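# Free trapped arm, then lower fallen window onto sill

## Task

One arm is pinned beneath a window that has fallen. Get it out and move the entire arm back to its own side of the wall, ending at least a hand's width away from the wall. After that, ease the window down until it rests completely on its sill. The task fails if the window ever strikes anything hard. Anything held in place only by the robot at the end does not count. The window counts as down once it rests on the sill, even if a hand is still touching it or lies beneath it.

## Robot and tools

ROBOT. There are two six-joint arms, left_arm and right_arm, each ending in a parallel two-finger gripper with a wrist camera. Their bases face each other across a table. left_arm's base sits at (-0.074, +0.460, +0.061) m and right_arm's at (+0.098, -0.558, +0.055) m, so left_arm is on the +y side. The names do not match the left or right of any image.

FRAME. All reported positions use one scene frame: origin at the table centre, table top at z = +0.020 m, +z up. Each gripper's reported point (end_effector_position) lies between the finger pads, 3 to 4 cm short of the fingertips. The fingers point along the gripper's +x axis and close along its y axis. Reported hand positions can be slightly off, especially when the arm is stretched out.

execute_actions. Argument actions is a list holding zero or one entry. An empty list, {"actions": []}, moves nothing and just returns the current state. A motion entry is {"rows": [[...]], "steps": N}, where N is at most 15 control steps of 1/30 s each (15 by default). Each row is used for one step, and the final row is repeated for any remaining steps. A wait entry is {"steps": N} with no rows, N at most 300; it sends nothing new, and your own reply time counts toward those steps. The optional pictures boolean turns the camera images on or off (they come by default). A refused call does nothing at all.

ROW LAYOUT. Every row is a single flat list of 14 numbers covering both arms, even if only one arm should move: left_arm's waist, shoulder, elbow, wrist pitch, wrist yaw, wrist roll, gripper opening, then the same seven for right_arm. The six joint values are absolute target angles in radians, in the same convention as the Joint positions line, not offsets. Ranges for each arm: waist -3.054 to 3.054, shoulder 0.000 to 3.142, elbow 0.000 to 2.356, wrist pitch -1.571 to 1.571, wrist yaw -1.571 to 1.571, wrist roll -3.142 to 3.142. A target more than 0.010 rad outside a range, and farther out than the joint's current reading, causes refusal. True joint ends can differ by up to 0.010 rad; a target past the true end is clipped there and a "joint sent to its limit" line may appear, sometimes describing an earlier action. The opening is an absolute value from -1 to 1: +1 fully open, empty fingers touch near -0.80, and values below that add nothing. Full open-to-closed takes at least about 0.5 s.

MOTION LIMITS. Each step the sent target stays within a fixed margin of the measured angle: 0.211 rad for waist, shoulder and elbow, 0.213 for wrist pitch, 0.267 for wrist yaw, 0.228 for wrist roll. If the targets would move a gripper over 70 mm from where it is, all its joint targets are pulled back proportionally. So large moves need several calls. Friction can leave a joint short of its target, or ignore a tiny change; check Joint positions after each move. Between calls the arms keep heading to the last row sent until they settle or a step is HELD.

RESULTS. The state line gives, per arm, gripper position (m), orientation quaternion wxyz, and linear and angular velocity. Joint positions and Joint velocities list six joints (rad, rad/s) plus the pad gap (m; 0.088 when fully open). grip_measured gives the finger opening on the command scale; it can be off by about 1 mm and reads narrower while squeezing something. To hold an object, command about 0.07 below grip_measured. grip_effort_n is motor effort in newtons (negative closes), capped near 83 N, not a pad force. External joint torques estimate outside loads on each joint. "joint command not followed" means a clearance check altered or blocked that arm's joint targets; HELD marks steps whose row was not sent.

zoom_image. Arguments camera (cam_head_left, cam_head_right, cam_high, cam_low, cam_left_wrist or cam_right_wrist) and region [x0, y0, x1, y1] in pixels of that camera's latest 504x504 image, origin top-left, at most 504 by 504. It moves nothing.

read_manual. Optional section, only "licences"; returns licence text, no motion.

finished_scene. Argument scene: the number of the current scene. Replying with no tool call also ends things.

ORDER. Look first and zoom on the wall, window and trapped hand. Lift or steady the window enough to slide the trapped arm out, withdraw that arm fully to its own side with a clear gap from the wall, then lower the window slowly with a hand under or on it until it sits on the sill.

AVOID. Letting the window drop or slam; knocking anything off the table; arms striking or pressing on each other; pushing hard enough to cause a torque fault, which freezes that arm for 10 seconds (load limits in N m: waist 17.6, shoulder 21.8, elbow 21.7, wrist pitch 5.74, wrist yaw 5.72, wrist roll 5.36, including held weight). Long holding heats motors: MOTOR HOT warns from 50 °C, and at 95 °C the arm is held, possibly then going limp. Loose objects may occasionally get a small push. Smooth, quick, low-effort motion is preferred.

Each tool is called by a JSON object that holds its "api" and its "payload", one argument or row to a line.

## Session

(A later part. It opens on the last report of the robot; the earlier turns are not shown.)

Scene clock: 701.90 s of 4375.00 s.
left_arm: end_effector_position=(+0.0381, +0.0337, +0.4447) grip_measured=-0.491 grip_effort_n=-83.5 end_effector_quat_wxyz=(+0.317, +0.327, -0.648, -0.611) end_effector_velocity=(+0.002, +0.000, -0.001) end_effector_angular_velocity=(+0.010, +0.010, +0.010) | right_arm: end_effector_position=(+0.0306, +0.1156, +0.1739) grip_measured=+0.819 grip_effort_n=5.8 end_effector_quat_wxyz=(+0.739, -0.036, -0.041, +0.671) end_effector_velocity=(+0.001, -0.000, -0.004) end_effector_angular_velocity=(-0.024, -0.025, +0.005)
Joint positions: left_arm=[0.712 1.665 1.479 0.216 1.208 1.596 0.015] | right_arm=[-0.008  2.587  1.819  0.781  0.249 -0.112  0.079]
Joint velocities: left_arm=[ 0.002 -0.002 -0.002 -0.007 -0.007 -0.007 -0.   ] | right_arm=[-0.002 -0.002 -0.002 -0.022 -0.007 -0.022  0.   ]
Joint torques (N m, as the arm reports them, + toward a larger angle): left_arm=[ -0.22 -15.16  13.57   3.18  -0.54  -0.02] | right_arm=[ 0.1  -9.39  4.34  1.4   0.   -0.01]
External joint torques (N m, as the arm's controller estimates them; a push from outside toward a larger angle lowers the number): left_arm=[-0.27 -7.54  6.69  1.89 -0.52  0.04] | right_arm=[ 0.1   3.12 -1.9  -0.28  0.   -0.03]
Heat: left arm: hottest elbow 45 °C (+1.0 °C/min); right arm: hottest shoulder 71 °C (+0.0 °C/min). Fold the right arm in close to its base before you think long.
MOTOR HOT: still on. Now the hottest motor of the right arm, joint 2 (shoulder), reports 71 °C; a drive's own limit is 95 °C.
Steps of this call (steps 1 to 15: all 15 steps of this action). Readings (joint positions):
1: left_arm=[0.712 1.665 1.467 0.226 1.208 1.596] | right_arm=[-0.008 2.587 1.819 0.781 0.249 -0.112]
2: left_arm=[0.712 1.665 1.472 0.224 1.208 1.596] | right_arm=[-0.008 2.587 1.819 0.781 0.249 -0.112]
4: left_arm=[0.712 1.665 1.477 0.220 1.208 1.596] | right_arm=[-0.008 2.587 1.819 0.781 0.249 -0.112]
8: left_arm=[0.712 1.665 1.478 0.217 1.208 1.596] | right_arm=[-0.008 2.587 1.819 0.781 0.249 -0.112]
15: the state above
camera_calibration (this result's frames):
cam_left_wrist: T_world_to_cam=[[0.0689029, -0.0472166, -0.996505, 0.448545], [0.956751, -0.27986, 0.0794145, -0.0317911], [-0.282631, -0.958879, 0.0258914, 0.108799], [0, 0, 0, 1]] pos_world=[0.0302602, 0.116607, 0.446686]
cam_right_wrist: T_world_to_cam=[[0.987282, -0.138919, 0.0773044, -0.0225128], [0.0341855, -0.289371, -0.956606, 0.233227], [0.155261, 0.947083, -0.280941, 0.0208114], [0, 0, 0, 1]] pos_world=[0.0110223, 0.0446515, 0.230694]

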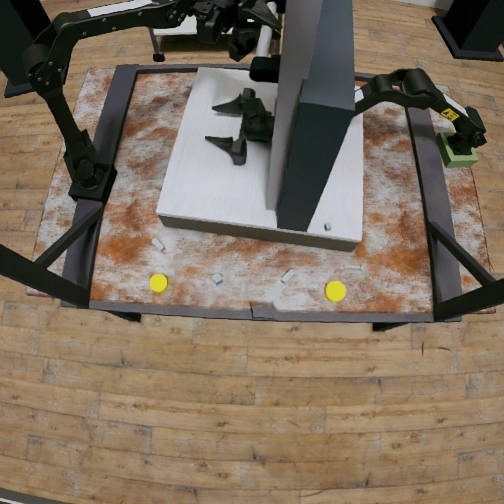

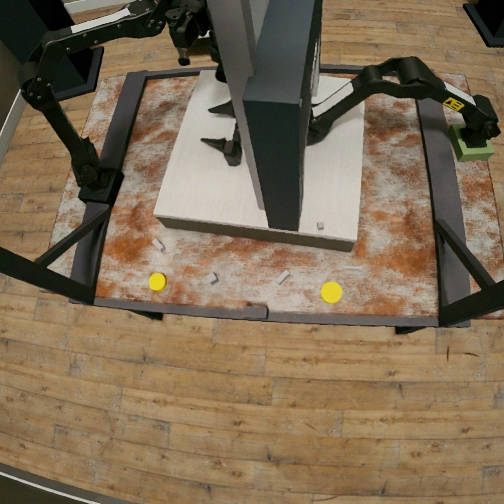

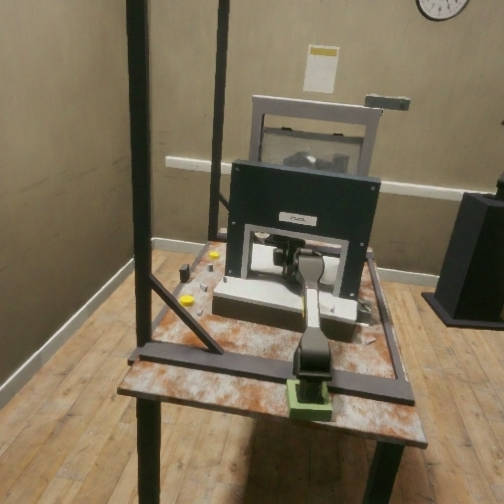

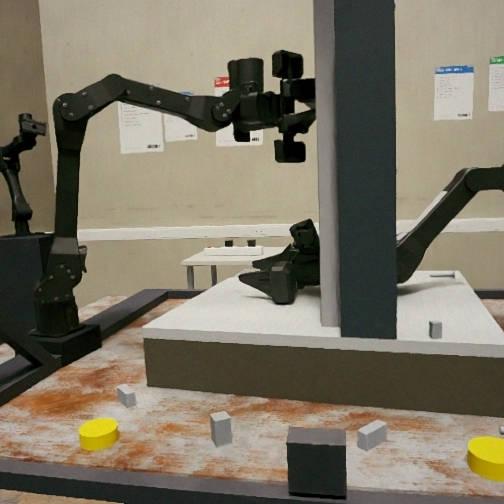

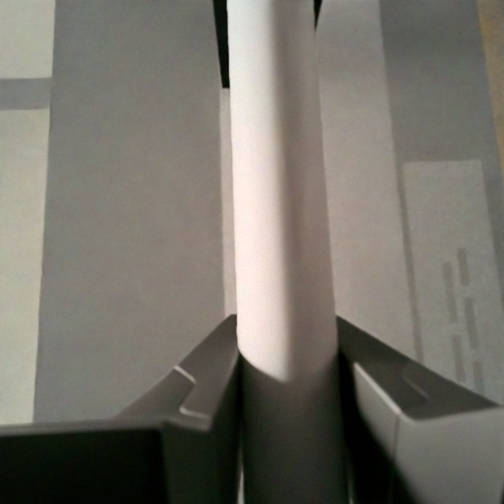

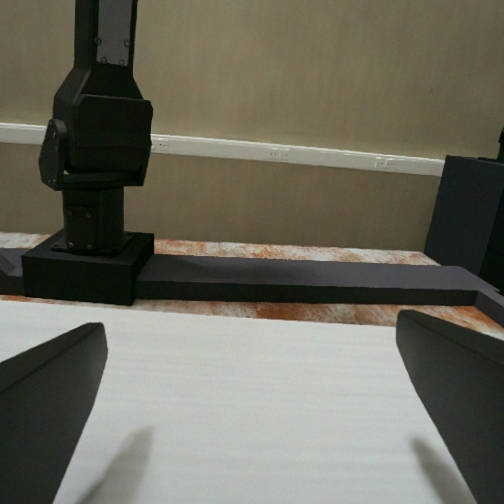

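Window rose ~5 cm. Back off force and raise the right arm to W0.

{"api": "execute_actions", "payload": {
  "actions": [
    {"rows":[[0.708,1.613,1.537,0.239,1.195,1.597,-0.55,-0.008,2.6,1.808,0.776,0.249,-0.112,0.82],[0.708,1.616,1.534,0.238,1.195,1.597,-0.55,-0.008,2.593,1.811,0.773,0.249,-0.112,0.82],[0.708,1.619,1.531,0.236,1.195,1.597,-0.55,-0.008,2.586,1.814,0.77,0.249,-0.1,0.82],[0.708,1.622,1.528,0.235,1.195,1.597,-0.55,-0.008,2.579,1.817,0.767,0.249,-0.09,0.82],[0.708,1.625,1.525,0.234,1.195,1.597,-0.55,-0.008,2.572,1.82,0.764,0.249,-0.08,0.82],[0.708,1.628,1.522,0.233,1.195,1.597,-0.55,-0.008,2.565,1.823,0.761,0.249,-0.07,0.82],[0.708,1.63,1.519,0.232,1.195,1.597,-0.55,-0.008,2.558,1.826,0.758,0.249,-0.06,0.82],[0.708,1.63,1.518,0.231,1.195,1.597,-0.55,-0.008,2.552,1.829,0.754,0.249,-0.05,0.82]],"steps":15}
  ]
}}

Scene clock: 710.97 s of 4375.00 s.
left_arm: end_effector_position=(+0.0382, +0.0336, +0.4440) grip_measured=-0.491 grip_effort_n=-83.5 end_effector_quat_wxyz=(+0.317, +0.327, -0.646, -0.613) end_effector_velocity=(-0.001, -0.000, -0.001) end_effector_angular_velocity=(+0.010, +0.004, +0.005) | right_arm: end_effector_position=(+0.0306, +0.1153, +0.1809) grip_measured=+0.819 grip_effort_n=5.8 end_effector_quat_wxyz=(+0.740, -0.017, -0.021, +0.672) end_effector_velocity=(+0.003, -0.001, +0.027) end_effector_angular_velocity=(+0.030, +0.041, -0.009)
Joint positions: left_arm=[0.712 1.665 1.479 0.21  1.207 1.596 0.015] | right_arm=[-0.008  2.568  1.819  0.757  0.249 -0.054  0.079]
Joint velocities: left_arm=[-0.002 -0.002  0.002 -0.022 -0.007  0.007 -0.   ] | right_arm=[-0.002 -0.046  0.002 -0.022  0.007  0.037 -0.   ]
Joint torques (N m, as the arm reports them, + toward a larger angle): left_arm=[ -0.3  -12.73  11.26   2.97  -0.51  -0.01] | right_arm=[  0.1  -12.87   7.26   1.39   0.01   0.04]
External joint torques (N m, as the arm's controller estimates them; a push from outside toward a larger angle lowers the number): left_arm=[-0.3  -5.13  4.39  1.69 -0.49  0.05] | right_arm=[ 0.02 -0.5   1.01 -0.27  0.01  0.03]
Heat: left arm: hottest elbow 51 °C (+7.1 °C/min); right arm: hottest shoulder 72 °C (+1.0 °C/min). Fold the left arm in close to its base before you think long. Fold the right arm in close to its base before you think long.
MOTOR HOT: a motor of the left arm reached 50 °C. Now the hottest motor of the left arm, joint 3 (elbow), reports 51 °C. The temperature limit of the motors' drives, at which the controller stops that arm, is 95 °C. To cool a motor, set the load down, stop pushing, or move to a pose that needs little force.
MOTOR HOT: still on. Now the hottest motor of the right arm, joint 2 (shoulder), reports 72 °C; a drive's own limit is 95 °C.
Steps of this call (steps 1 to 15: the robot went on to your last target; steps 16 to 90: nothing new was sent; then 5.57 s passed at rest; steps 91 to 105: all 15 steps of this action). Readings (joint positions):
91: left_arm=[0.712 1.665 1.479 0.216 1.208 1.596] | right_arm=[-0.008 2.587 1.819 0.781 0.249 -0.112]
92: left_arm=[0.712 1.665 1.479 0.216 1.208 1.596] | right_arm=[-0.008 2.587 1.819 0.781 0.249 -0.112]
94: left_arm=[0.712 1.665 1.479 0.215 1.208 1.596] | right_arm=[-0.008 2.587 1.819 0.778 0.249 -0.105]
98: left_arm=[0.712 1.665 1.479 0.212 1.207 1.596] | right_arm=[-0.008 2.580 1.819 0.762 0.249 -0.074]
105: the state above
camera_calibration (this result's frames):
cam_left_wrist: T_world_to_cam=[[0.0655679, -0.042114, -0.996959, 0.447961], [0.957117, -0.279887, 0.0747707, -0.0297531], [-0.282185, -0.959109, 0.0219564, 0.110524], [0, 0, 0, 1]] pos_world=[0.0302936, 0.116542, 0.446396]
cam_right_wrist: T_world_to_cam=[[0.990147, -0.138315, 0.0218719, -0.0132681], [-0.0193134, -0.289582, -0.956958, 0.24161], [0.138696, 0.947107, -0.2894, 0.0250895], [0, 0, 0, 1]] pos_world=[0.0143239, 0.0443683, 0.238762]

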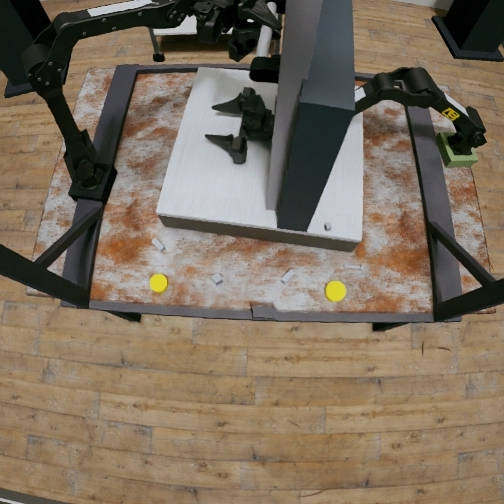

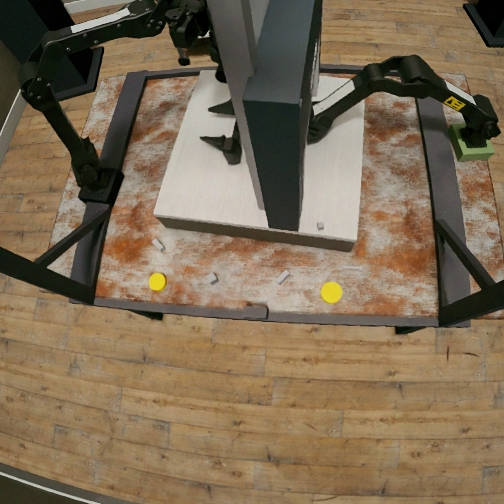

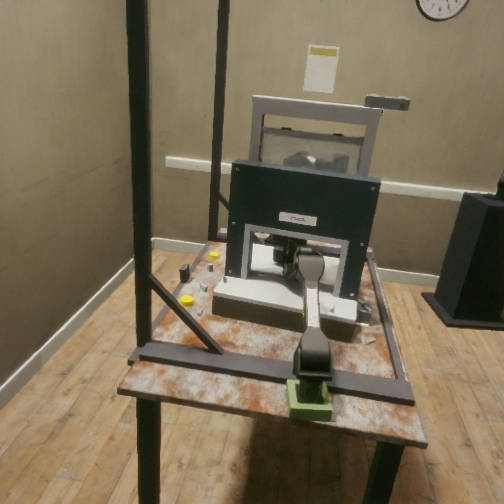

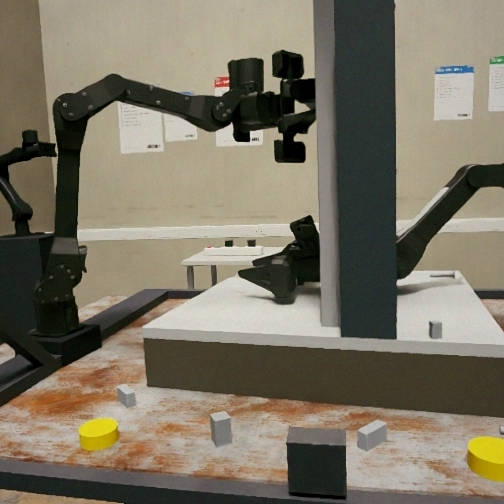

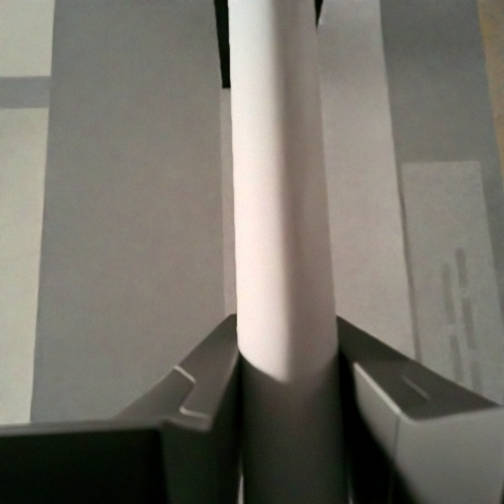

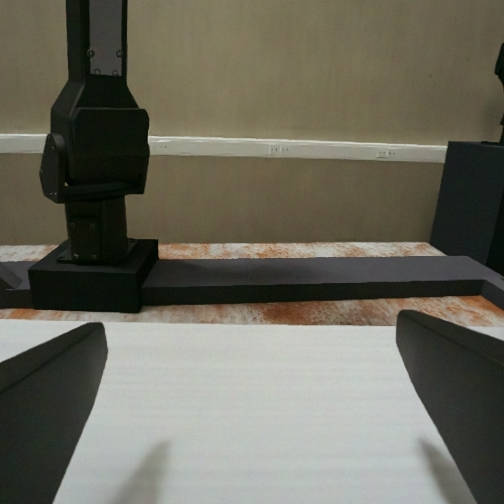

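{"api": "execute_actions", "payload": {
  "actions": [
    {"rows":[[0.708,1.63,1.518,0.231,1.195,1.597,-0.55,-0.007,2.542,1.81,0.764,0.25,-0.04,0.82],[0.708,1.63,1.518,0.231,1.195,1.597,-0.55,-0.006,2.526,1.778,0.779,0.251,-0.03,0.82],[0.708,1.63,1.518,0.231,1.195,1.597,-0.55,-0.004,2.505,1.737,0.8,0.253,-0.02,0.82],[0.708,1.63,1.518,0.231,1.195,1.597,-0.55,-0.002,2.482,1.692,0.822,0.255,-0.01,0.82],[0.708,1.63,1.518,0.231,1.195,1.597,-0.55,0,2.46,1.647,0.845,0.257,0,0.82],[0.708,1.63,1.518,0.231,1.195,1.597,-0.55,0.002,2.437,1.601,0.867,0.259,0,0.82],[0.708,1.63,1.518,0.231,1.195,1.597,-0.55,0.004,2.415,1.556,0.89,0.261,0,0.82],[0.708,1.63,1.518,0.231,1.195,1.597,-0.55,0.006,2.392,1.511,0.912,0.263,0,0.82],[0.708,1.63,1.518,0.231,1.195,1.597,-0.55,0.008,2.37,1.465,0.935,0.265,0,0.82],[0.708,1.63,1.518,0.231,1.195,1.597,-0.55,0.01,2.347,1.42,0.957,0.267,0,0.82],[0.708,1.63,1.518,0.231,1.195,1.597,-0.55,0.012,2.324,1.375,0.979,0.269,0,0.82],[0.708,1.63,1.518,0.231,1.195,1.597,-0.55,0.014,2.301,1.329,1.002,0.271,0,0.82],[0.708,1.63,1.518,0.231,1.195,1.597,-0.55,0.016,2.278,1.284,1.024,0.273,0,0.82],[0.708,1.63,1.518,0.231,1.195,1.597,-0.55,0.018,2.26,1.25,1.04,0.275,0,0.82],[0.708,1.63,1.518,0.231,1.195,1.597,-0.55,0.019,2.25,1.23,1.05,0.276,0,0.82]],"steps":15}
  ]
}}

Scene clock: 727.60 s of 4375.00 s.
left_arm: end_effector_position=(+0.0382, +0.0336, +0.4439) grip_measured=-0.491 grip_effort_n=-83.5 end_effector_quat_wxyz=(+0.317, +0.327, -0.646, -0.613) end_effector_velocity=(+0.001, -0.002, -0.003) end_effector_angular_velocity=(+0.022, +0.018, +0.019) | right_arm: end_effector_position=(+0.0331, +0.0346, +0.1884) grip_measured=+0.819 grip_effort_n=5.8 end_effector_quat_wxyz=(+0.739, +0.008, -0.007, +0.673) end_effector_velocity=(+0.006, -0.198, -0.019) end_effector_angular_velocity=(-0.080, -0.020, +0.010)
Joint positions: left_arm=[0.712 1.665 1.479 0.21  1.207 1.596 0.015] | right_arm=[ 0.013  2.305  1.319  1.008  0.27  -0.003  0.079]
Joint velocities: left_arm=[-0.002 -0.002 -0.002 -0.022 -0.022 -0.007 -0.   ] | right_arm=[ 0.061 -0.545 -1.072  0.447  0.051 -0.007  0.   ]
Joint torques (N m, as the arm reports them, + toward a larger angle): left_arm=[ -0.45 -12.89  11.08   3.    -0.56  -0.01] | right_arm=[  0.2  -10.66   4.8    1.71   0.02   0.05]
External joint torques (N m, as the arm's controller estimates them; a push from outside toward a larger angle lowers the number): left_arm=[-0.46 -5.27  4.19  1.71 -0.54  0.05] | right_arm=[ 0.36 -0.27 -1.02  0.04  0.03  0.05]
Heat: left arm: hottest elbow 54 °C (+10.1 °C/min); right arm: hottest shoulder 79 °C (+8.1 °C/min). Fold the left arm in close to its base before you think long. Fold the right arm in close to its base before you think long.
MOTOR HOT: still on. Now the hottest motor of the left arm, joint 3 (elbow), reports 54 °C; a drive's own limit is 95 °C.
MOTOR HOT: still on. Now the hottest motor of the right arm, joint 2 (shoulder), reports 79 °C; a drive's own limit is 95 °C.
Steps of this call (steps 1 to 15: the robot went on to your last target; steps 16 to 90: nothing new was sent; then 13.13 s passed at rest; steps 91 to 105: all 15 steps of this action). Readings (joint positions):
91: left_arm=[0.712 1.665 1.479 0.210 1.207 1.596] | right_arm=[-0.008 2.566 1.820 0.755 0.249 -0.051]
92: left_arm=[0.712 1.665 1.479 0.210 1.207 1.596] | right_arm=[-0.008 2.562 1.815 0.758 0.249 -0.046]
94: left_arm=[0.712 1.665 1.479 0.210 1.207 1.596] | right_arm=[-0.008 2.540 1.772 0.784 0.249 -0.032]
98: left_arm=[0.712 1.665 1.479 0.210 1.207 1.596] | right_arm=[-0.004 2.460 1.620 0.861 0.256 -0.009]
105: the state above
camera_calibration (this result's frames):
cam_left_wrist: T_world_to_cam=[[0.0653589, -0.0417963, -0.996986, 0.447924], [0.957132, -0.279911, 0.0744809, -0.0296216], [-0.282181, -0.959116, 0.0217099, 0.110634], [0, 0, 0, 1]] pos_world=[0.0302947, 0.116541, 0.446378]
cam_right_wrist: T_world_to_cam=[[0.990092, -0.136349, -0.0335706, -0.0166563], [-0.0700141, -0.272111, -0.959715, 0.226989], [0.121721, 0.952557, -0.278962, 0.101738], [0, 0, 0, 1]] pos_world=[0.02, -0.0374159, 0.245666]

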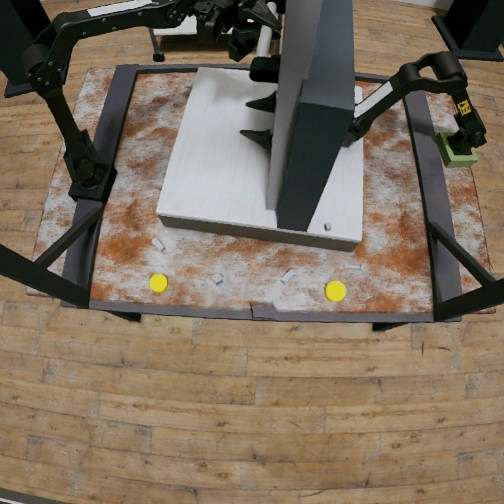

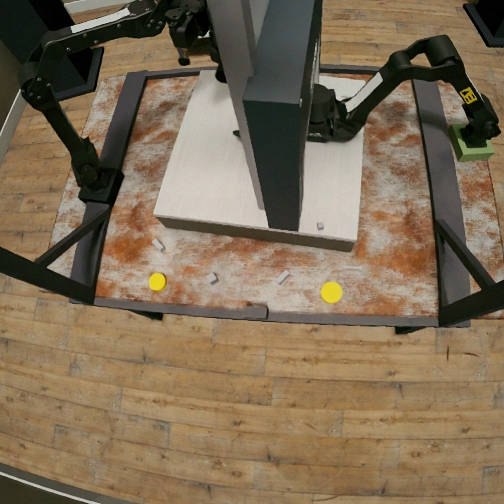

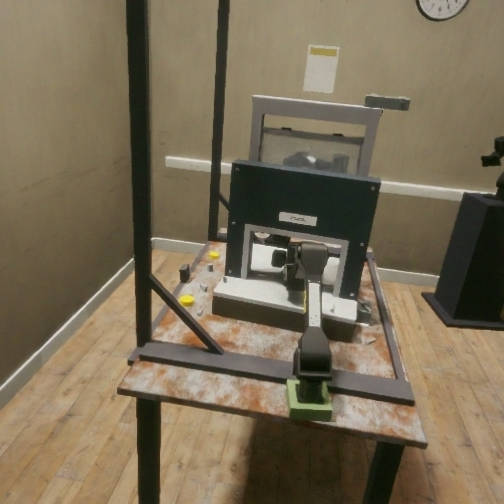

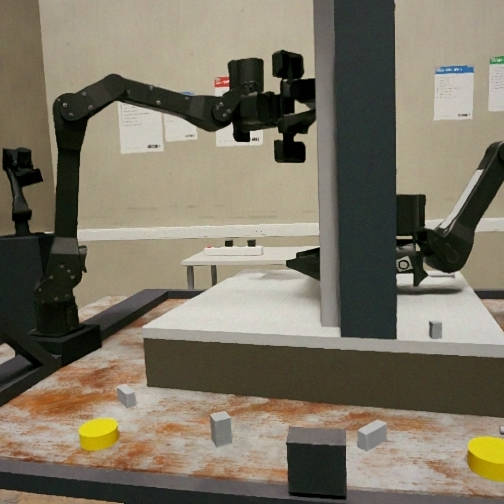

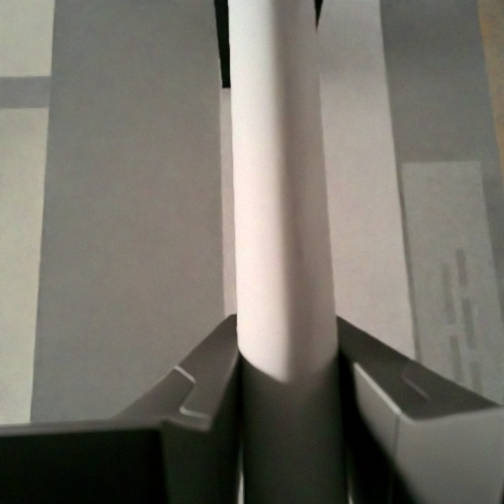

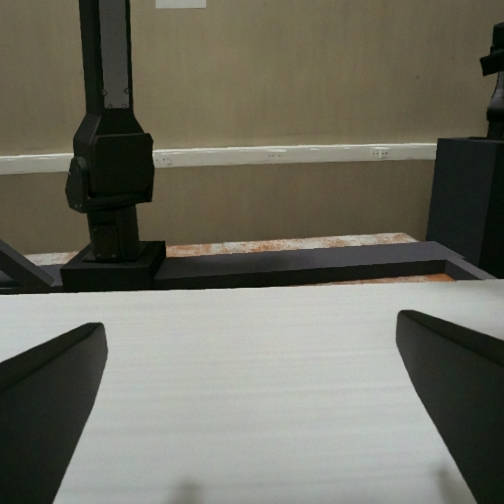

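Moving freely. Continue retracting.

{"api": "execute_actions", "payload": {
  "actions": [
    {"rows":[[0.708,1.63,1.518,0.231,1.195,1.597,-0.55,0.02,2.24,1.21,1.06,0.277,0,0.82],[0.708,1.63,1.518,0.231,1.195,1.597,-0.55,0.022,2.222,1.175,1.077,0.279,0,0.82],[0.708,1.63,1.518,0.231,1.195,1.597,-0.55,0.024,2.2,1.132,1.098,0.281,0,0.82],[0.708,1.63,1.518,0.231,1.195,1.597,-0.55,0.026,2.177,1.087,1.12,0.283,0,0.82],[0.708,1.63,1.518,0.231,1.195,1.597,-0.55,0.028,2.153,1.043,1.141,0.285,0,0.82],[0.708,1.63,1.518,0.231,1.195,1.597,-0.55,0.031,2.13,0.998,1.161,0.288,0,0.82],[0.708,1.63,1.518,0.231,1.195,1.597,-0.55,0.033,2.106,0.954,1.182,0.29,0,0.82],[0.708,1.63,1.518,0.231,1.195,1.597,-0.55,0.035,2.082,0.91,1.203,0.292,0,0.82],[0.708,1.63,1.518,0.231,1.195,1.597,-0.55,0.038,2.059,0.865,1.223,0.295,0,0.82],[0.708,1.63,1.518,0.231,1.195,1.597,-0.55,0.04,2.035,0.821,1.244,0.297,0,0.82],[0.708,1.63,1.518,0.231,1.195,1.597,-0.55,0.04,2.008,0.778,1.26,0.297,0,0.82],[0.708,1.63,1.518,0.231,1.195,1.597,-0.55,0.04,1.98,0.736,1.275,0.297,0,0.82],[0.708,1.63,1.518,0.231,1.195,1.597,-0.55,0.04,1.953,0.693,1.29,0.297,0,0.82],[0.708,1.63,1.518,0.231,1.195,1.597,-0.55,0.04,1.925,0.65,1.305,0.297,0,0.82],[0.708,1.63,1.518,0.231,1.195,1.597,-0.55,0.04,1.898,0.608,1.321,0.297,0,0.82]],"steps":15}
  ],
  "pictures": false
}}

{"api": "execute_actions", "payload": {
  "actions": [
    {"rows":[[0.708,1.63,1.518,0.231,1.195,1.597,-0.55,0.04,1.87,0.565,1.336,0.297,0,0.82],[0.708,1.63,1.518,0.231,1.195,1.597,-0.55,0.04,1.83,0.53,1.33,0.297,0,0.82],[0.708,1.63,1.518,0.231,1.195,1.597,-0.55,0.04,1.785,0.495,1.32,0.297,0,0.82],[0.708,1.63,1.518,0.231,1.195,1.597,-0.55,0.04,1.735,0.457,1.308,0.297,0,0.82],[0.708,1.63,1.518,0.231,1.195,1.597,-0.55,0.04,1.685,0.42,1.296,0.297,0,0.82],[0.708,1.63,1.518,0.231,1.195,1.597,-0.55,0.04,1.635,0.382,1.284,0.297,0,0.82],[0.708,1.63,1.518,0.231,1.195,1.597,-0.55,0.04,1.586,0.344,1.272,0.297,0,0.82],[0.708,1.63,1.518,0.231,1.195,1.597,-0.55,0.04,1.526,0.325,1.23,0.297,0,0.82],[0.708,1.63,1.518,0.231,1.195,1.597,-0.55,0.04,1.46,0.31,1.18,0.297,0,0.82],[0.708,1.63,1.518,0.231,1.195,1.597,-0.55,0.04,1.39,0.296,1.12,0.297,0,0.82],[0.708,1.63,1.518,0.231,1.195,1.597,-0.55,0.04,1.32,0.282,1.06,0.297,0,0.82],[0.708,1.63,1.518,0.231,1.195,1.597,-0.55,0.04,1.25,0.268,1.0,0.297,0,0.82],[0.708,1.63,1.518,0.231,1.195,1.597,-0.55,0.04,1.18,0.254,0.94,0.297,0,0.82],[0.708,1.63,1.518,0.231,1.195,1.597,-0.55,0.04,1.11,0.24,0.88,0.297,0,0.82],[0.708,1.63,1.518,0.231,1.195,1.597,-0.55,0.04,1.04,0.226,0.82,0.297,0,0.82]],"steps":15}
  ]
}}

Scene clock: 748.63 s of 4375.00 s.
left_arm: end_effector_position=(+0.0382, +0.0336, +0.4439) grip_measured=-0.491 grip_effort_n=-83.5 end_effector_quat_wxyz=(+0.317, +0.327, -0.646, -0.613) end_effector_velocity=(-0.003, -0.001, +0.001) end_effector_angular_velocity=(-0.002, +0.002, -0.000) | right_arm: end_effector_position=(+0.0471, -0.0910, +0.1917) grip_measured=+0.819 grip_effort_n=5.8 end_effector_quat_wxyz=(+0.739, +0.008, -0.006, +0.674) end_effector_velocity=(+0.067, -0.294, +0.025) end_effector_angular_velocity=(+0.006, -0.005, -0.029)
Joint positions: left_arm=[0.712 1.665 1.479 0.21  1.207 1.596 0.015] | right_arm=[ 0.038  1.974  0.716  1.28   0.293 -0.003  0.079]
Joint velocities: left_arm=[-0.007 -0.002 -0.002  0.007 -0.007 -0.007 -0.   ] | right_arm=[-0.007 -0.823 -1.292  0.476  0.022 -0.007 -0.   ]
Joint torques (N m, as the arm reports them, + toward a larger angle): left_arm=[ -0.44 -12.86  11.13   3.03  -0.5    0.03] | right_arm=[ 0.15 -8.05  3.38  1.68  0.1   0.09]
External joint torques (N m, as the arm's controller estimates them; a push from outside toward a larger angle lowers the number): left_arm=[-0.4  -5.2   4.22  1.74 -0.49  0.09] | right_arm=[ 0.28 -0.58 -1.12 -0.01  0.09  0.08]
Heat: left arm: hottest elbow 56 °C (+12.2 °C/min); right arm: hottest shoulder 79 °C (+8.1 °C/min). Fold the left arm in close to its base before you think long. Fold the right arm in close to its base before you think long.
MOTOR HOT: still on. Now the hottest motor of the left arm, joint 3 (elbow), reports 56 °C; a drive's own limit is 95 °C.
MOTOR HOT: still on. Now the hottest motor of the right arm, joint 2 (shoulder), reports 79 °C; a drive's own limit is 95 °C.
Steps of this call (steps 1 to 30: the robot went on to your last target; steps 31 to 90: nothing new was sent; then 17.53 s passed at rest; steps 91 to 105: all 15 steps of this action). Readings (joint positions):
91: left_arm=[0.712 1.665 1.479 0.210 1.207 1.596] | right_arm=[0.017 2.263 1.235 1.049 0.273 -0.003]
92: left_arm=[0.712 1.665 1.479 0.210 1.207 1.596] | right_arm=[0.017 2.258 1.224 1.055 0.273 -0.003]
94: left_arm=[0.712 1.665 1.479 0.210 1.207 1.596] | right_arm=[0.019 2.233 1.174 1.080 0.276 -0.003]
98: left_arm=[0.712 1.665 1.479 0.210 1.207 1.596] | right_arm=[0.026 2.150 1.016 1.154 0.285 -0.003]
105: the state above

Scene clock: 749.13 s of 4375.00 s.
left_arm: end_effector_position=(+0.0382, +0.0336, +0.4439) grip_measured=-0.491 grip_effort_n=-83.5 end_effector_quat_wxyz=(+0.317, +0.327, -0.646, -0.613) end_effector_velocity=(-0.001, +0.001, -0.001) end_effector_angular_velocity=(+0.018, +0.015, +0.005) | right_arm: end_effector_position=(+0.0740, -0.2223, +0.2405) grip_measured=+0.819 grip_effort_n=5.8 end_effector_quat_wxyz=(+0.740, -0.003, +0.000, +0.673) end_effector_velocity=(+0.042, -0.220, +0.055) end_effector_angular_velocity=(-0.252, -0.058, +0.020)
Joint positions: left_arm=[0.712 1.665 1.479 0.21  1.207 1.596 0.015] | right_arm=[ 0.038  1.234  0.272  0.957  0.295 -0.003  0.079]
Joint velocities: left_arm=[-0.002 -0.007 -0.002 -0.022 -0.007 -0.007 -0.   ] | right_arm=[-0.002 -1.863 -0.427 -1.692 -0.022 -0.007 -0.   ]
Joint torques (N m, as the arm reports them, + toward a larger angle): left_arm=[ -0.34 -12.72  11.31   3.03  -0.51  -0.03] | right_arm=[ 0.22 -3.39  3.89  1.28  0.07  0.08]
External joint torques (N m, as the arm's controller estimates them; a push from outside toward a larger angle lowers the number): left_arm=[-0.34 -5.05  4.41  1.74 -0.49  0.04] | right_arm=[ 0.22 -0.42 -1.38 -0.29  0.07  0.07]
Heat: left arm: hottest elbow 56 °C (+12.1 °C/min); right arm: hottest shoulder 79 °C (+8.0 °C/min). Fold the left arm in close to its base before you think long. Fold the right arm in close to its base before you think long.
MOTOR HOT: still on. Now the hottest motor of the left arm, joint 3 (elbow), reports 56 °C; a drive's own limit is 95 °C.
MOTOR HOT: still on. Now the hottest motor of the right arm, joint 2 (shoulder), reports 79 °C; a drive's own limit is 95 °C.
Steps of this call (steps 1 to 15: all 15 steps of this action). Readings (joint positions):
1: left_arm=[0.712 1.665 1.479 0.210 1.207 1.596] | right_arm=[0.038 1.946 0.673 1.296 0.294 -0.003]
2: left_arm=[0.712 1.665 1.479 0.210 1.207 1.596] | right_arm=[0.038 1.916 0.632 1.307 0.294 -0.003]
4: left_arm=[0.712 1.665 1.479 0.210 1.207 1.596] | right_arm=[0.038 1.845 0.553 1.310 0.294 -0.003]
8: left_arm=[0.712 1.665 1.479 0.210 1.207 1.596] | right_arm=[0.038 1.658 0.407 1.281 0.294 -0.003]
15: the state above
camera_calibration (this result's frames):
cam_left_wrist: T_world_to_cam=[[0.0653589, -0.0417963, -0.996986, 0.447924], [0.957132, -0.279911, 0.0744809, -0.0296216], [-0.282181, -0.959116, 0.0217099, 0.110634], [0, 0, 0, 1]] pos_world=[0.0302947, 0.116541, 0.446378]
cam_right_wrist: T_world_to_cam=[[0.990158, -0.137493, -0.0261201, -0.0924823], [-0.0663408, -0.296779, -0.952639, 0.202501], [0.123229, 0.944996, -0.30298, 0.359973], [0, 0, 0, 1]] pos_world=[0.0606472, -0.292791, 0.299559]

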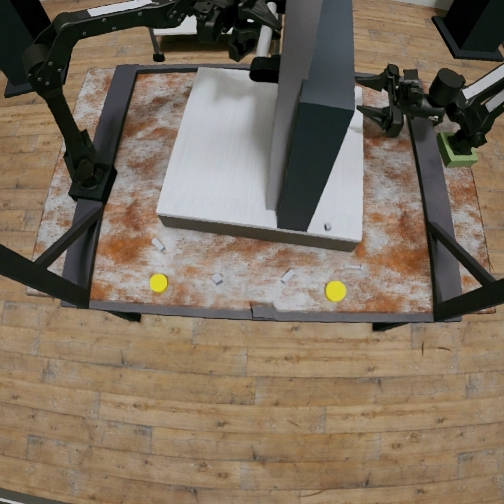

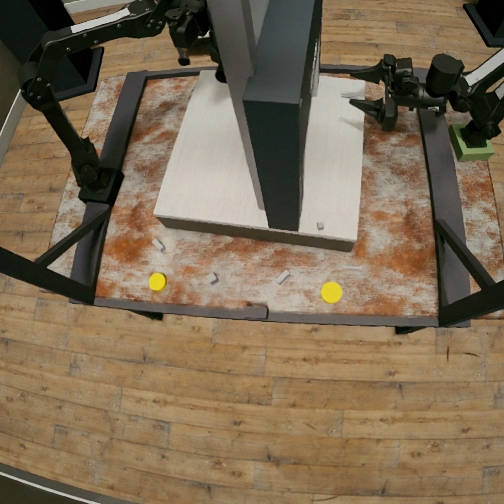

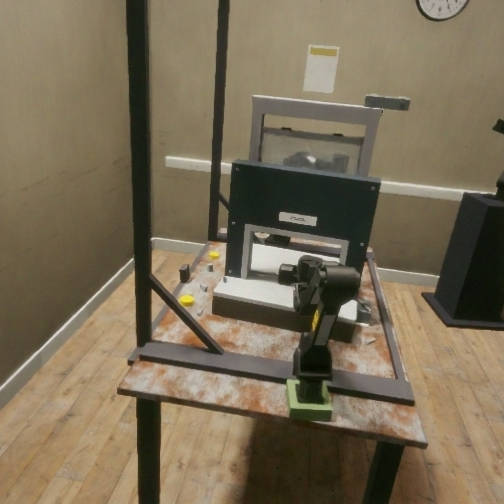

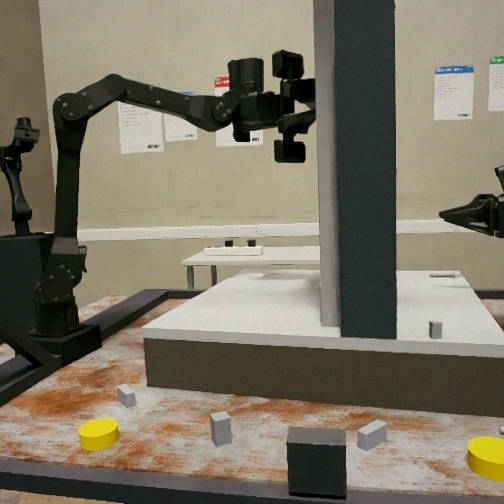

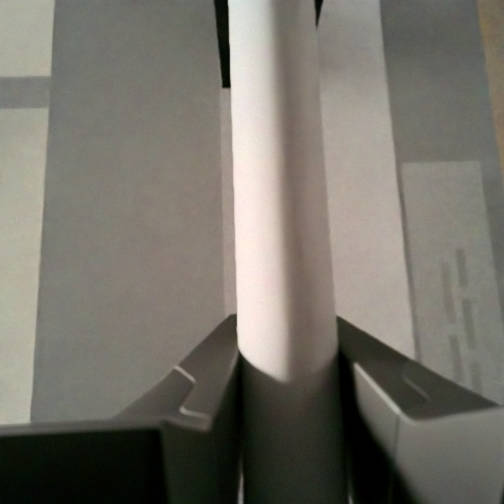

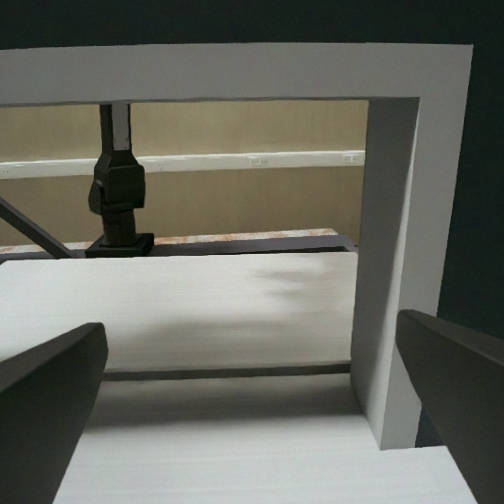

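{"api": "execute_actions", "payload": {
  "actions": [
    {"rows":[[0.708,1.63,1.518,0.231,1.195,1.597,-0.55,0.04,1.01,0.22,0.795,0.297,0,0.82],[0.708,1.63,1.518,0.231,1.195,1.597,-0.55,0.04,0.96,0.21,0.755,0.297,0,0.82],[0.708,1.63,1.518,0.231,1.195,1.597,-0.55,0.04,0.9,0.198,0.705,0.297,0,0.82],[0.708,1.63,1.518,0.231,1.195,1.597,-0.55,0.04,0.83,0.185,0.65,0.297,0,0.82],[0.708,1.63,1.518,0.231,1.195,1.597,-0.55,0.04,0.76,0.171,0.59,0.297,0,0.82],[0.708,1.63,1.518,0.231,1.195,1.597,-0.55,0.04,0.69,0.157,0.535,0.297,0,0.82],[0.708,1.63,1.518,0.231,1.195,1.597,-0.55,0.04,0.62,0.143,0.48,0.297,0,0.82],[0.708,1.63,1.518,0.231,1.195,1.597,-0.55,0.04,0.55,0.13,0.42,0.297,0,0.82],[0.708,1.63,1.518,0.231,1.195,1.597,-0.55,0.04,0.49,0.118,0.37,0.297,0,0.82],[0.708,1.63,1.518,0.231,1.195,1.597,-0.55,0.04,0.44,0.108,0.33,0.297,0,0.82],[0.708,1.63,1.518,0.231,1.195,1.597,-0.55,0.04,0.41,0.102,0.31,0.297,0,0.82],[0.708,1.63,1.518,0.231,1.195,1.597,-0.55,0.04,0.4,0.1,0.3,0.297,0,0.82]],"steps":15}
  ],
  "pictures": false
}}

{"api": "execute_actions", "payload": {
  "actions": [
    {"rows":[[0.708,1.631,1.515,0.232,1.195,1.597,-0.55,0.04,0.4,0.1,0.3,0.297,0,0.82],[0.708,1.632,1.511,0.234,1.195,1.597,-0.55,0.04,0.4,0.1,0.3,0.297,0,0.82],[0.708,1.634,1.506,0.237,1.195,1.597,-0.55,0.04,0.4,0.1,0.3,0.297,0,0.82],[0.708,1.635,1.5,0.241,1.195,1.597,-0.55,0.04,0.4,0.1,0.3,0.297,0,0.82],[0.708,1.636,1.494,0.246,1.195,1.597,-0.55,0.04,0.4,0.1,0.3,0.297,0,0.82],[0.708,1.637,1.487,0.252,1.195,1.597,-0.55,0.04,0.4,0.1,0.3,0.297,0,0.82],[0.708,1.638,1.48,0.258,1.195,1.597,-0.55,0.04,0.4,0.1,0.3,0.297,0,0.82],[0.708,1.639,1.473,0.265,1.195,1.597,-0.55,0.04,0.4,0.1,0.3,0.297,0,0.82],[0.708,1.64,1.466,0.272,1.195,1.597,-0.55,0.04,0.4,0.1,0.3,0.297,0,0.82],[0.708,1.64,1.459,0.279,1.195,1.597,-0.55,0.04,0.4,0.1,0.3,0.297,0,0.82],[0.708,1.641,1.452,0.286,1.195,1.597,-0.55,0.04,0.4,0.1,0.3,0.297,0,0.82],[0.708,1.641,1.445,0.293,1.195,1.597,-0.55,0.04,0.4,0.1,0.3,0.297,0,0.82],[0.708,1.642,1.438,0.3,1.195,1.597,-0.55,0.04,0.4,0.1,0.3,0.297,0,0.82],[0.708,1.642,1.431,0.307,1.195,1.597,-0.55,0.04,0.4,0.1,0.3,0.297,0,0.82],[0.708,1.643,1.424,0.314,1.195,1.597,-0.55,0.04,0.4,0.1,0.3,0.297,0,0.82]],"steps":15}
  ]
}}

Scene clock: 775.03 s of 4375.00 s.
left_arm: end_effector_position=(+0.0382, +0.0336, +0.4439) grip_measured=-0.491 grip_effort_n=-83.5 end_effector_quat_wxyz=(+0.317, +0.327, -0.646, -0.613) end_effector_velocity=(-0.001, -0.000, +0.001) end_effector_angular_velocity=(-0.002, +0.002, +0.005) | right_arm: end_effector_position=(+0.0923, -0.3114, +0.2528) grip_measured=+0.819 grip_effort_n=5.8 end_effector_quat_wxyz=(+0.740, +0.005, -0.004, +0.673) end_effector_velocity=(+0.005, -0.028, -0.019) end_effector_angular_velocity=(-0.032, -0.014, +0.005)
Joint positions: left_arm=[0.712 1.665 1.479 0.21  1.207 1.596 0.015] | right_arm=[ 0.038  0.425  0.114  0.324  0.296 -0.003  0.079]
Joint velocities: left_arm=[-0.002 -0.002 -0.002  0.007 -0.007 -0.007 -0.   ] | right_arm=[-0.002 -0.3   -0.061 -0.271 -0.007 -0.007 -0.   ]
Joint torques (N m, as the arm reports them, + toward a larger angle): left_arm=[ -0.4  -12.71  11.07   3.02  -0.49   0.01] | right_arm=[ 0.25 -0.18  5.72  1.41  0.05  0.08]
External joint torques (N m, as the arm's controller estimates them; a push from outside toward a larger angle lowers the number): left_arm=[-0.39 -4.98  4.11  1.71 -0.48  0.07] | right_arm=[ 0.23 -0.19 -1.28 -0.24  0.06  0.07]
Heat: left arm: hottest elbow 58 °C (+6.1 °C/min); right arm: hottest shoulder 66 °C (-8.1 °C/min). Fold the left arm in close to its base before you think long. Fold the right arm in close to its base before you think long.
MOTOR HOT: still on. Now the hottest motor of the left arm, joint 3 (elbow), reports 58 °C; a drive's own limit is 95 °C.
MOTOR HOT: still on. Now the hottest motor of the right arm, joint 2 (shoulder), reports 66 °C; a drive's own limit is 95 °C.
Steps of this call (steps 1 to 30: the robot went on to your last target; steps 31 to 90: nothing new was sent; then 22.40 s passed at rest; steps 91 to 105: all 15 steps of this action). Readings (joint positions):
91: left_arm=[0.712 1.665 1.479 0.210 1.207 1.596] | right_arm=[0.038 1.040 0.234 0.815 0.296 -0.003]
92: left_arm=[0.712 1.665 1.479 0.210 1.207 1.596] | right_arm=[0.038 1.025 0.232 0.798 0.296 -0.003]
94: left_arm=[0.712 1.665 1.479 0.210 1.207 1.596] | right_arm=[0.038 0.954 0.217 0.736 0.296 -0.003]
98: left_arm=[0.712 1.665 1.479 0.210 1.207 1.596] | right_arm=[0.038 0.714 0.172 0.549 0.296 -0.003]
105: the state above

Scene clock: 775.53 s of 4375.00 s.
left_arm: end_effector_position=(+0.0387, +0.0330, +0.4274) grip_measured=-0.491 grip_effort_n=-83.5 end_effector_quat_wxyz=(+0.318, +0.327, -0.644, -0.614) end_effector_velocity=(-0.001, -0.004, -0.060) end_effector_angular_velocity=(+0.027, +0.027, -0.000) | right_arm: end_effector_position=(+0.0927, -0.3134, +0.2510) grip_measured=+0.819 grip_effort_n=5.8 end_effector_quat_wxyz=(+0.740, +0.003, -0.003, +0.673) end_effector_velocity=(-0.000, -0.000, -0.005) end_effector_angular_velocity=(-0.024, -0.026, +0.005)
Joint positions: left_arm=[0.712 1.666 1.416 0.271 1.206 1.596 0.015] | right_arm=[ 0.038  0.403  0.11   0.301  0.296 -0.003  0.079]
Joint velocities: left_arm=[-0.007  0.012 -0.217  0.212 -0.007 -0.022  0.   ] | right_arm=[-0.002 -0.002 -0.002 -0.022 -0.007 -0.022 -0.   ]
Joint torques (N m, as the arm reports them, + toward a larger angle): left_arm=[ -0.22 -11.55   9.37   3.4   -0.47   0.  ] | right_arm=[ 0.22 -0.52  5.7   1.4   0.04  0.08]
External joint torques (N m, as the arm's controller estimates them; a push from outside toward a larger angle lowers the number): left_arm=[-0.18 -3.91  2.47  2.12 -0.45  0.06] | right_arm=[ 0.23 -0.36 -1.3  -0.29  0.04  0.07]
Heat: left arm: hottest elbow 58 °C (+6.0 °C/min); right arm: hottest shoulder 66 °C (-8.1 °C/min). Fold the left arm in close to its base before you think long. Fold the right arm in close to its base before you think long.
MOTOR HOT: still on. Now the hottest motor of the left arm, joint 3 (elbow), reports 58 °C; a drive's own limit is 95 °C.
MOTOR HOT: still on. Now the hottest motor of the right arm, joint 2 (shoulder), reports 66 °C; a drive's own limit is 95 °C.
Steps of this call (steps 1 to 15: all 15 steps of this action). Readings (joint positions):
1: left_arm=[0.712 1.665 1.479 0.210 1.207 1.596] | right_arm=[0.038 0.417 0.113 0.317 0.296 -0.003]
2: left_arm=[0.712 1.665 1.479 0.210 1.207 1.596] | right_arm=[0.038 0.413 0.112 0.312 0.296 -0.003]
4: left_arm=[0.712 1.665 1.479 0.210 1.207 1.596] | right_arm=[0.038 0.407 0.110 0.306 0.296 -0.003]
8: left_arm=[0.712 1.665 1.466 0.227 1.206 1.596] | right_arm=[0.038 0.404 0.110 0.303 0.296 -0.003]
15: the state above
camera_calibration (this result's frames):
cam_left_wrist: T_world_to_cam=[[0.0637202, -0.0391741, -0.997199, 0.43144], [0.957683, -0.278636, 0.0721412, -0.0280975], [-0.280682, -0.959597, 0.0197617, 0.111343], [0, 0, 0, 1]] pos_world=[0.0306689, 0.115916, 0.430058]
cam_right_wrist: T_world_to_cam=[[0.98998, -0.137889, -0.03043, -0.122221], [-0.0690303, -0.284597, -0.956159, 0.191628], [0.123183, 0.948679, -0.291264, 0.445187], [0, 0, 0, 1]] pos_world=[0.0793847, -0.384655, 0.309174]

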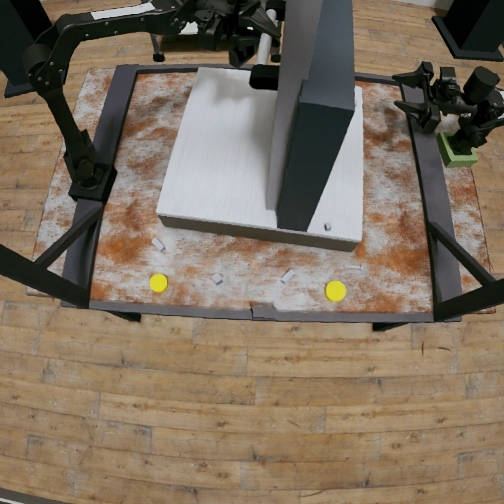

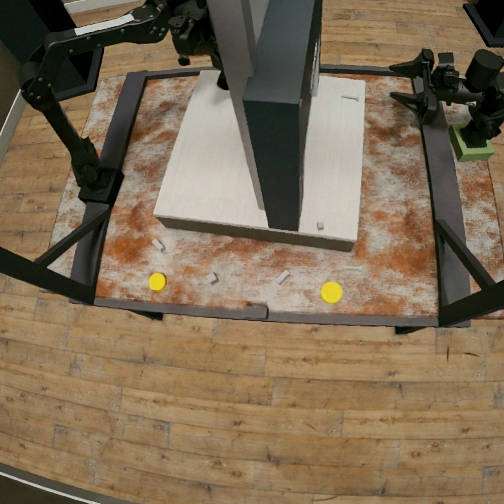

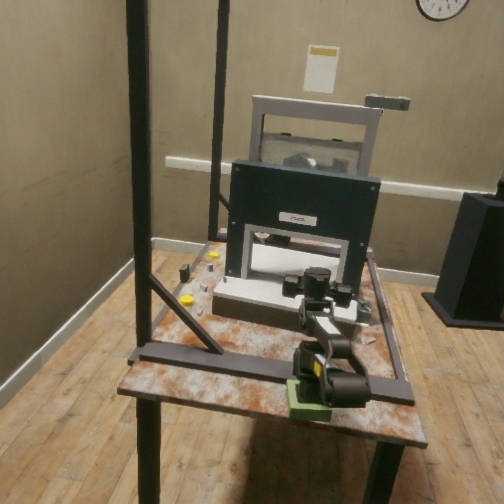

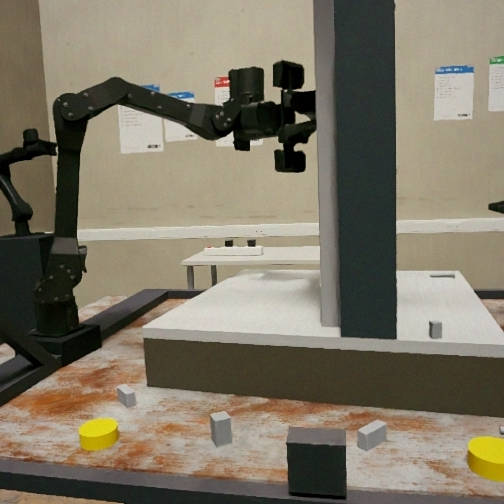

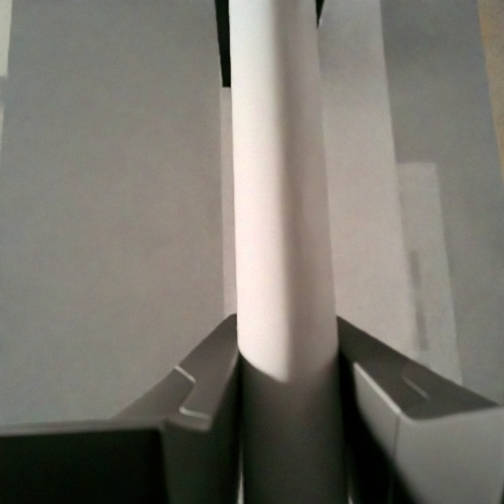

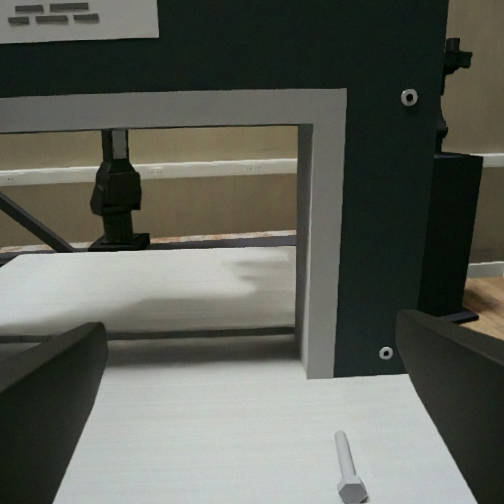

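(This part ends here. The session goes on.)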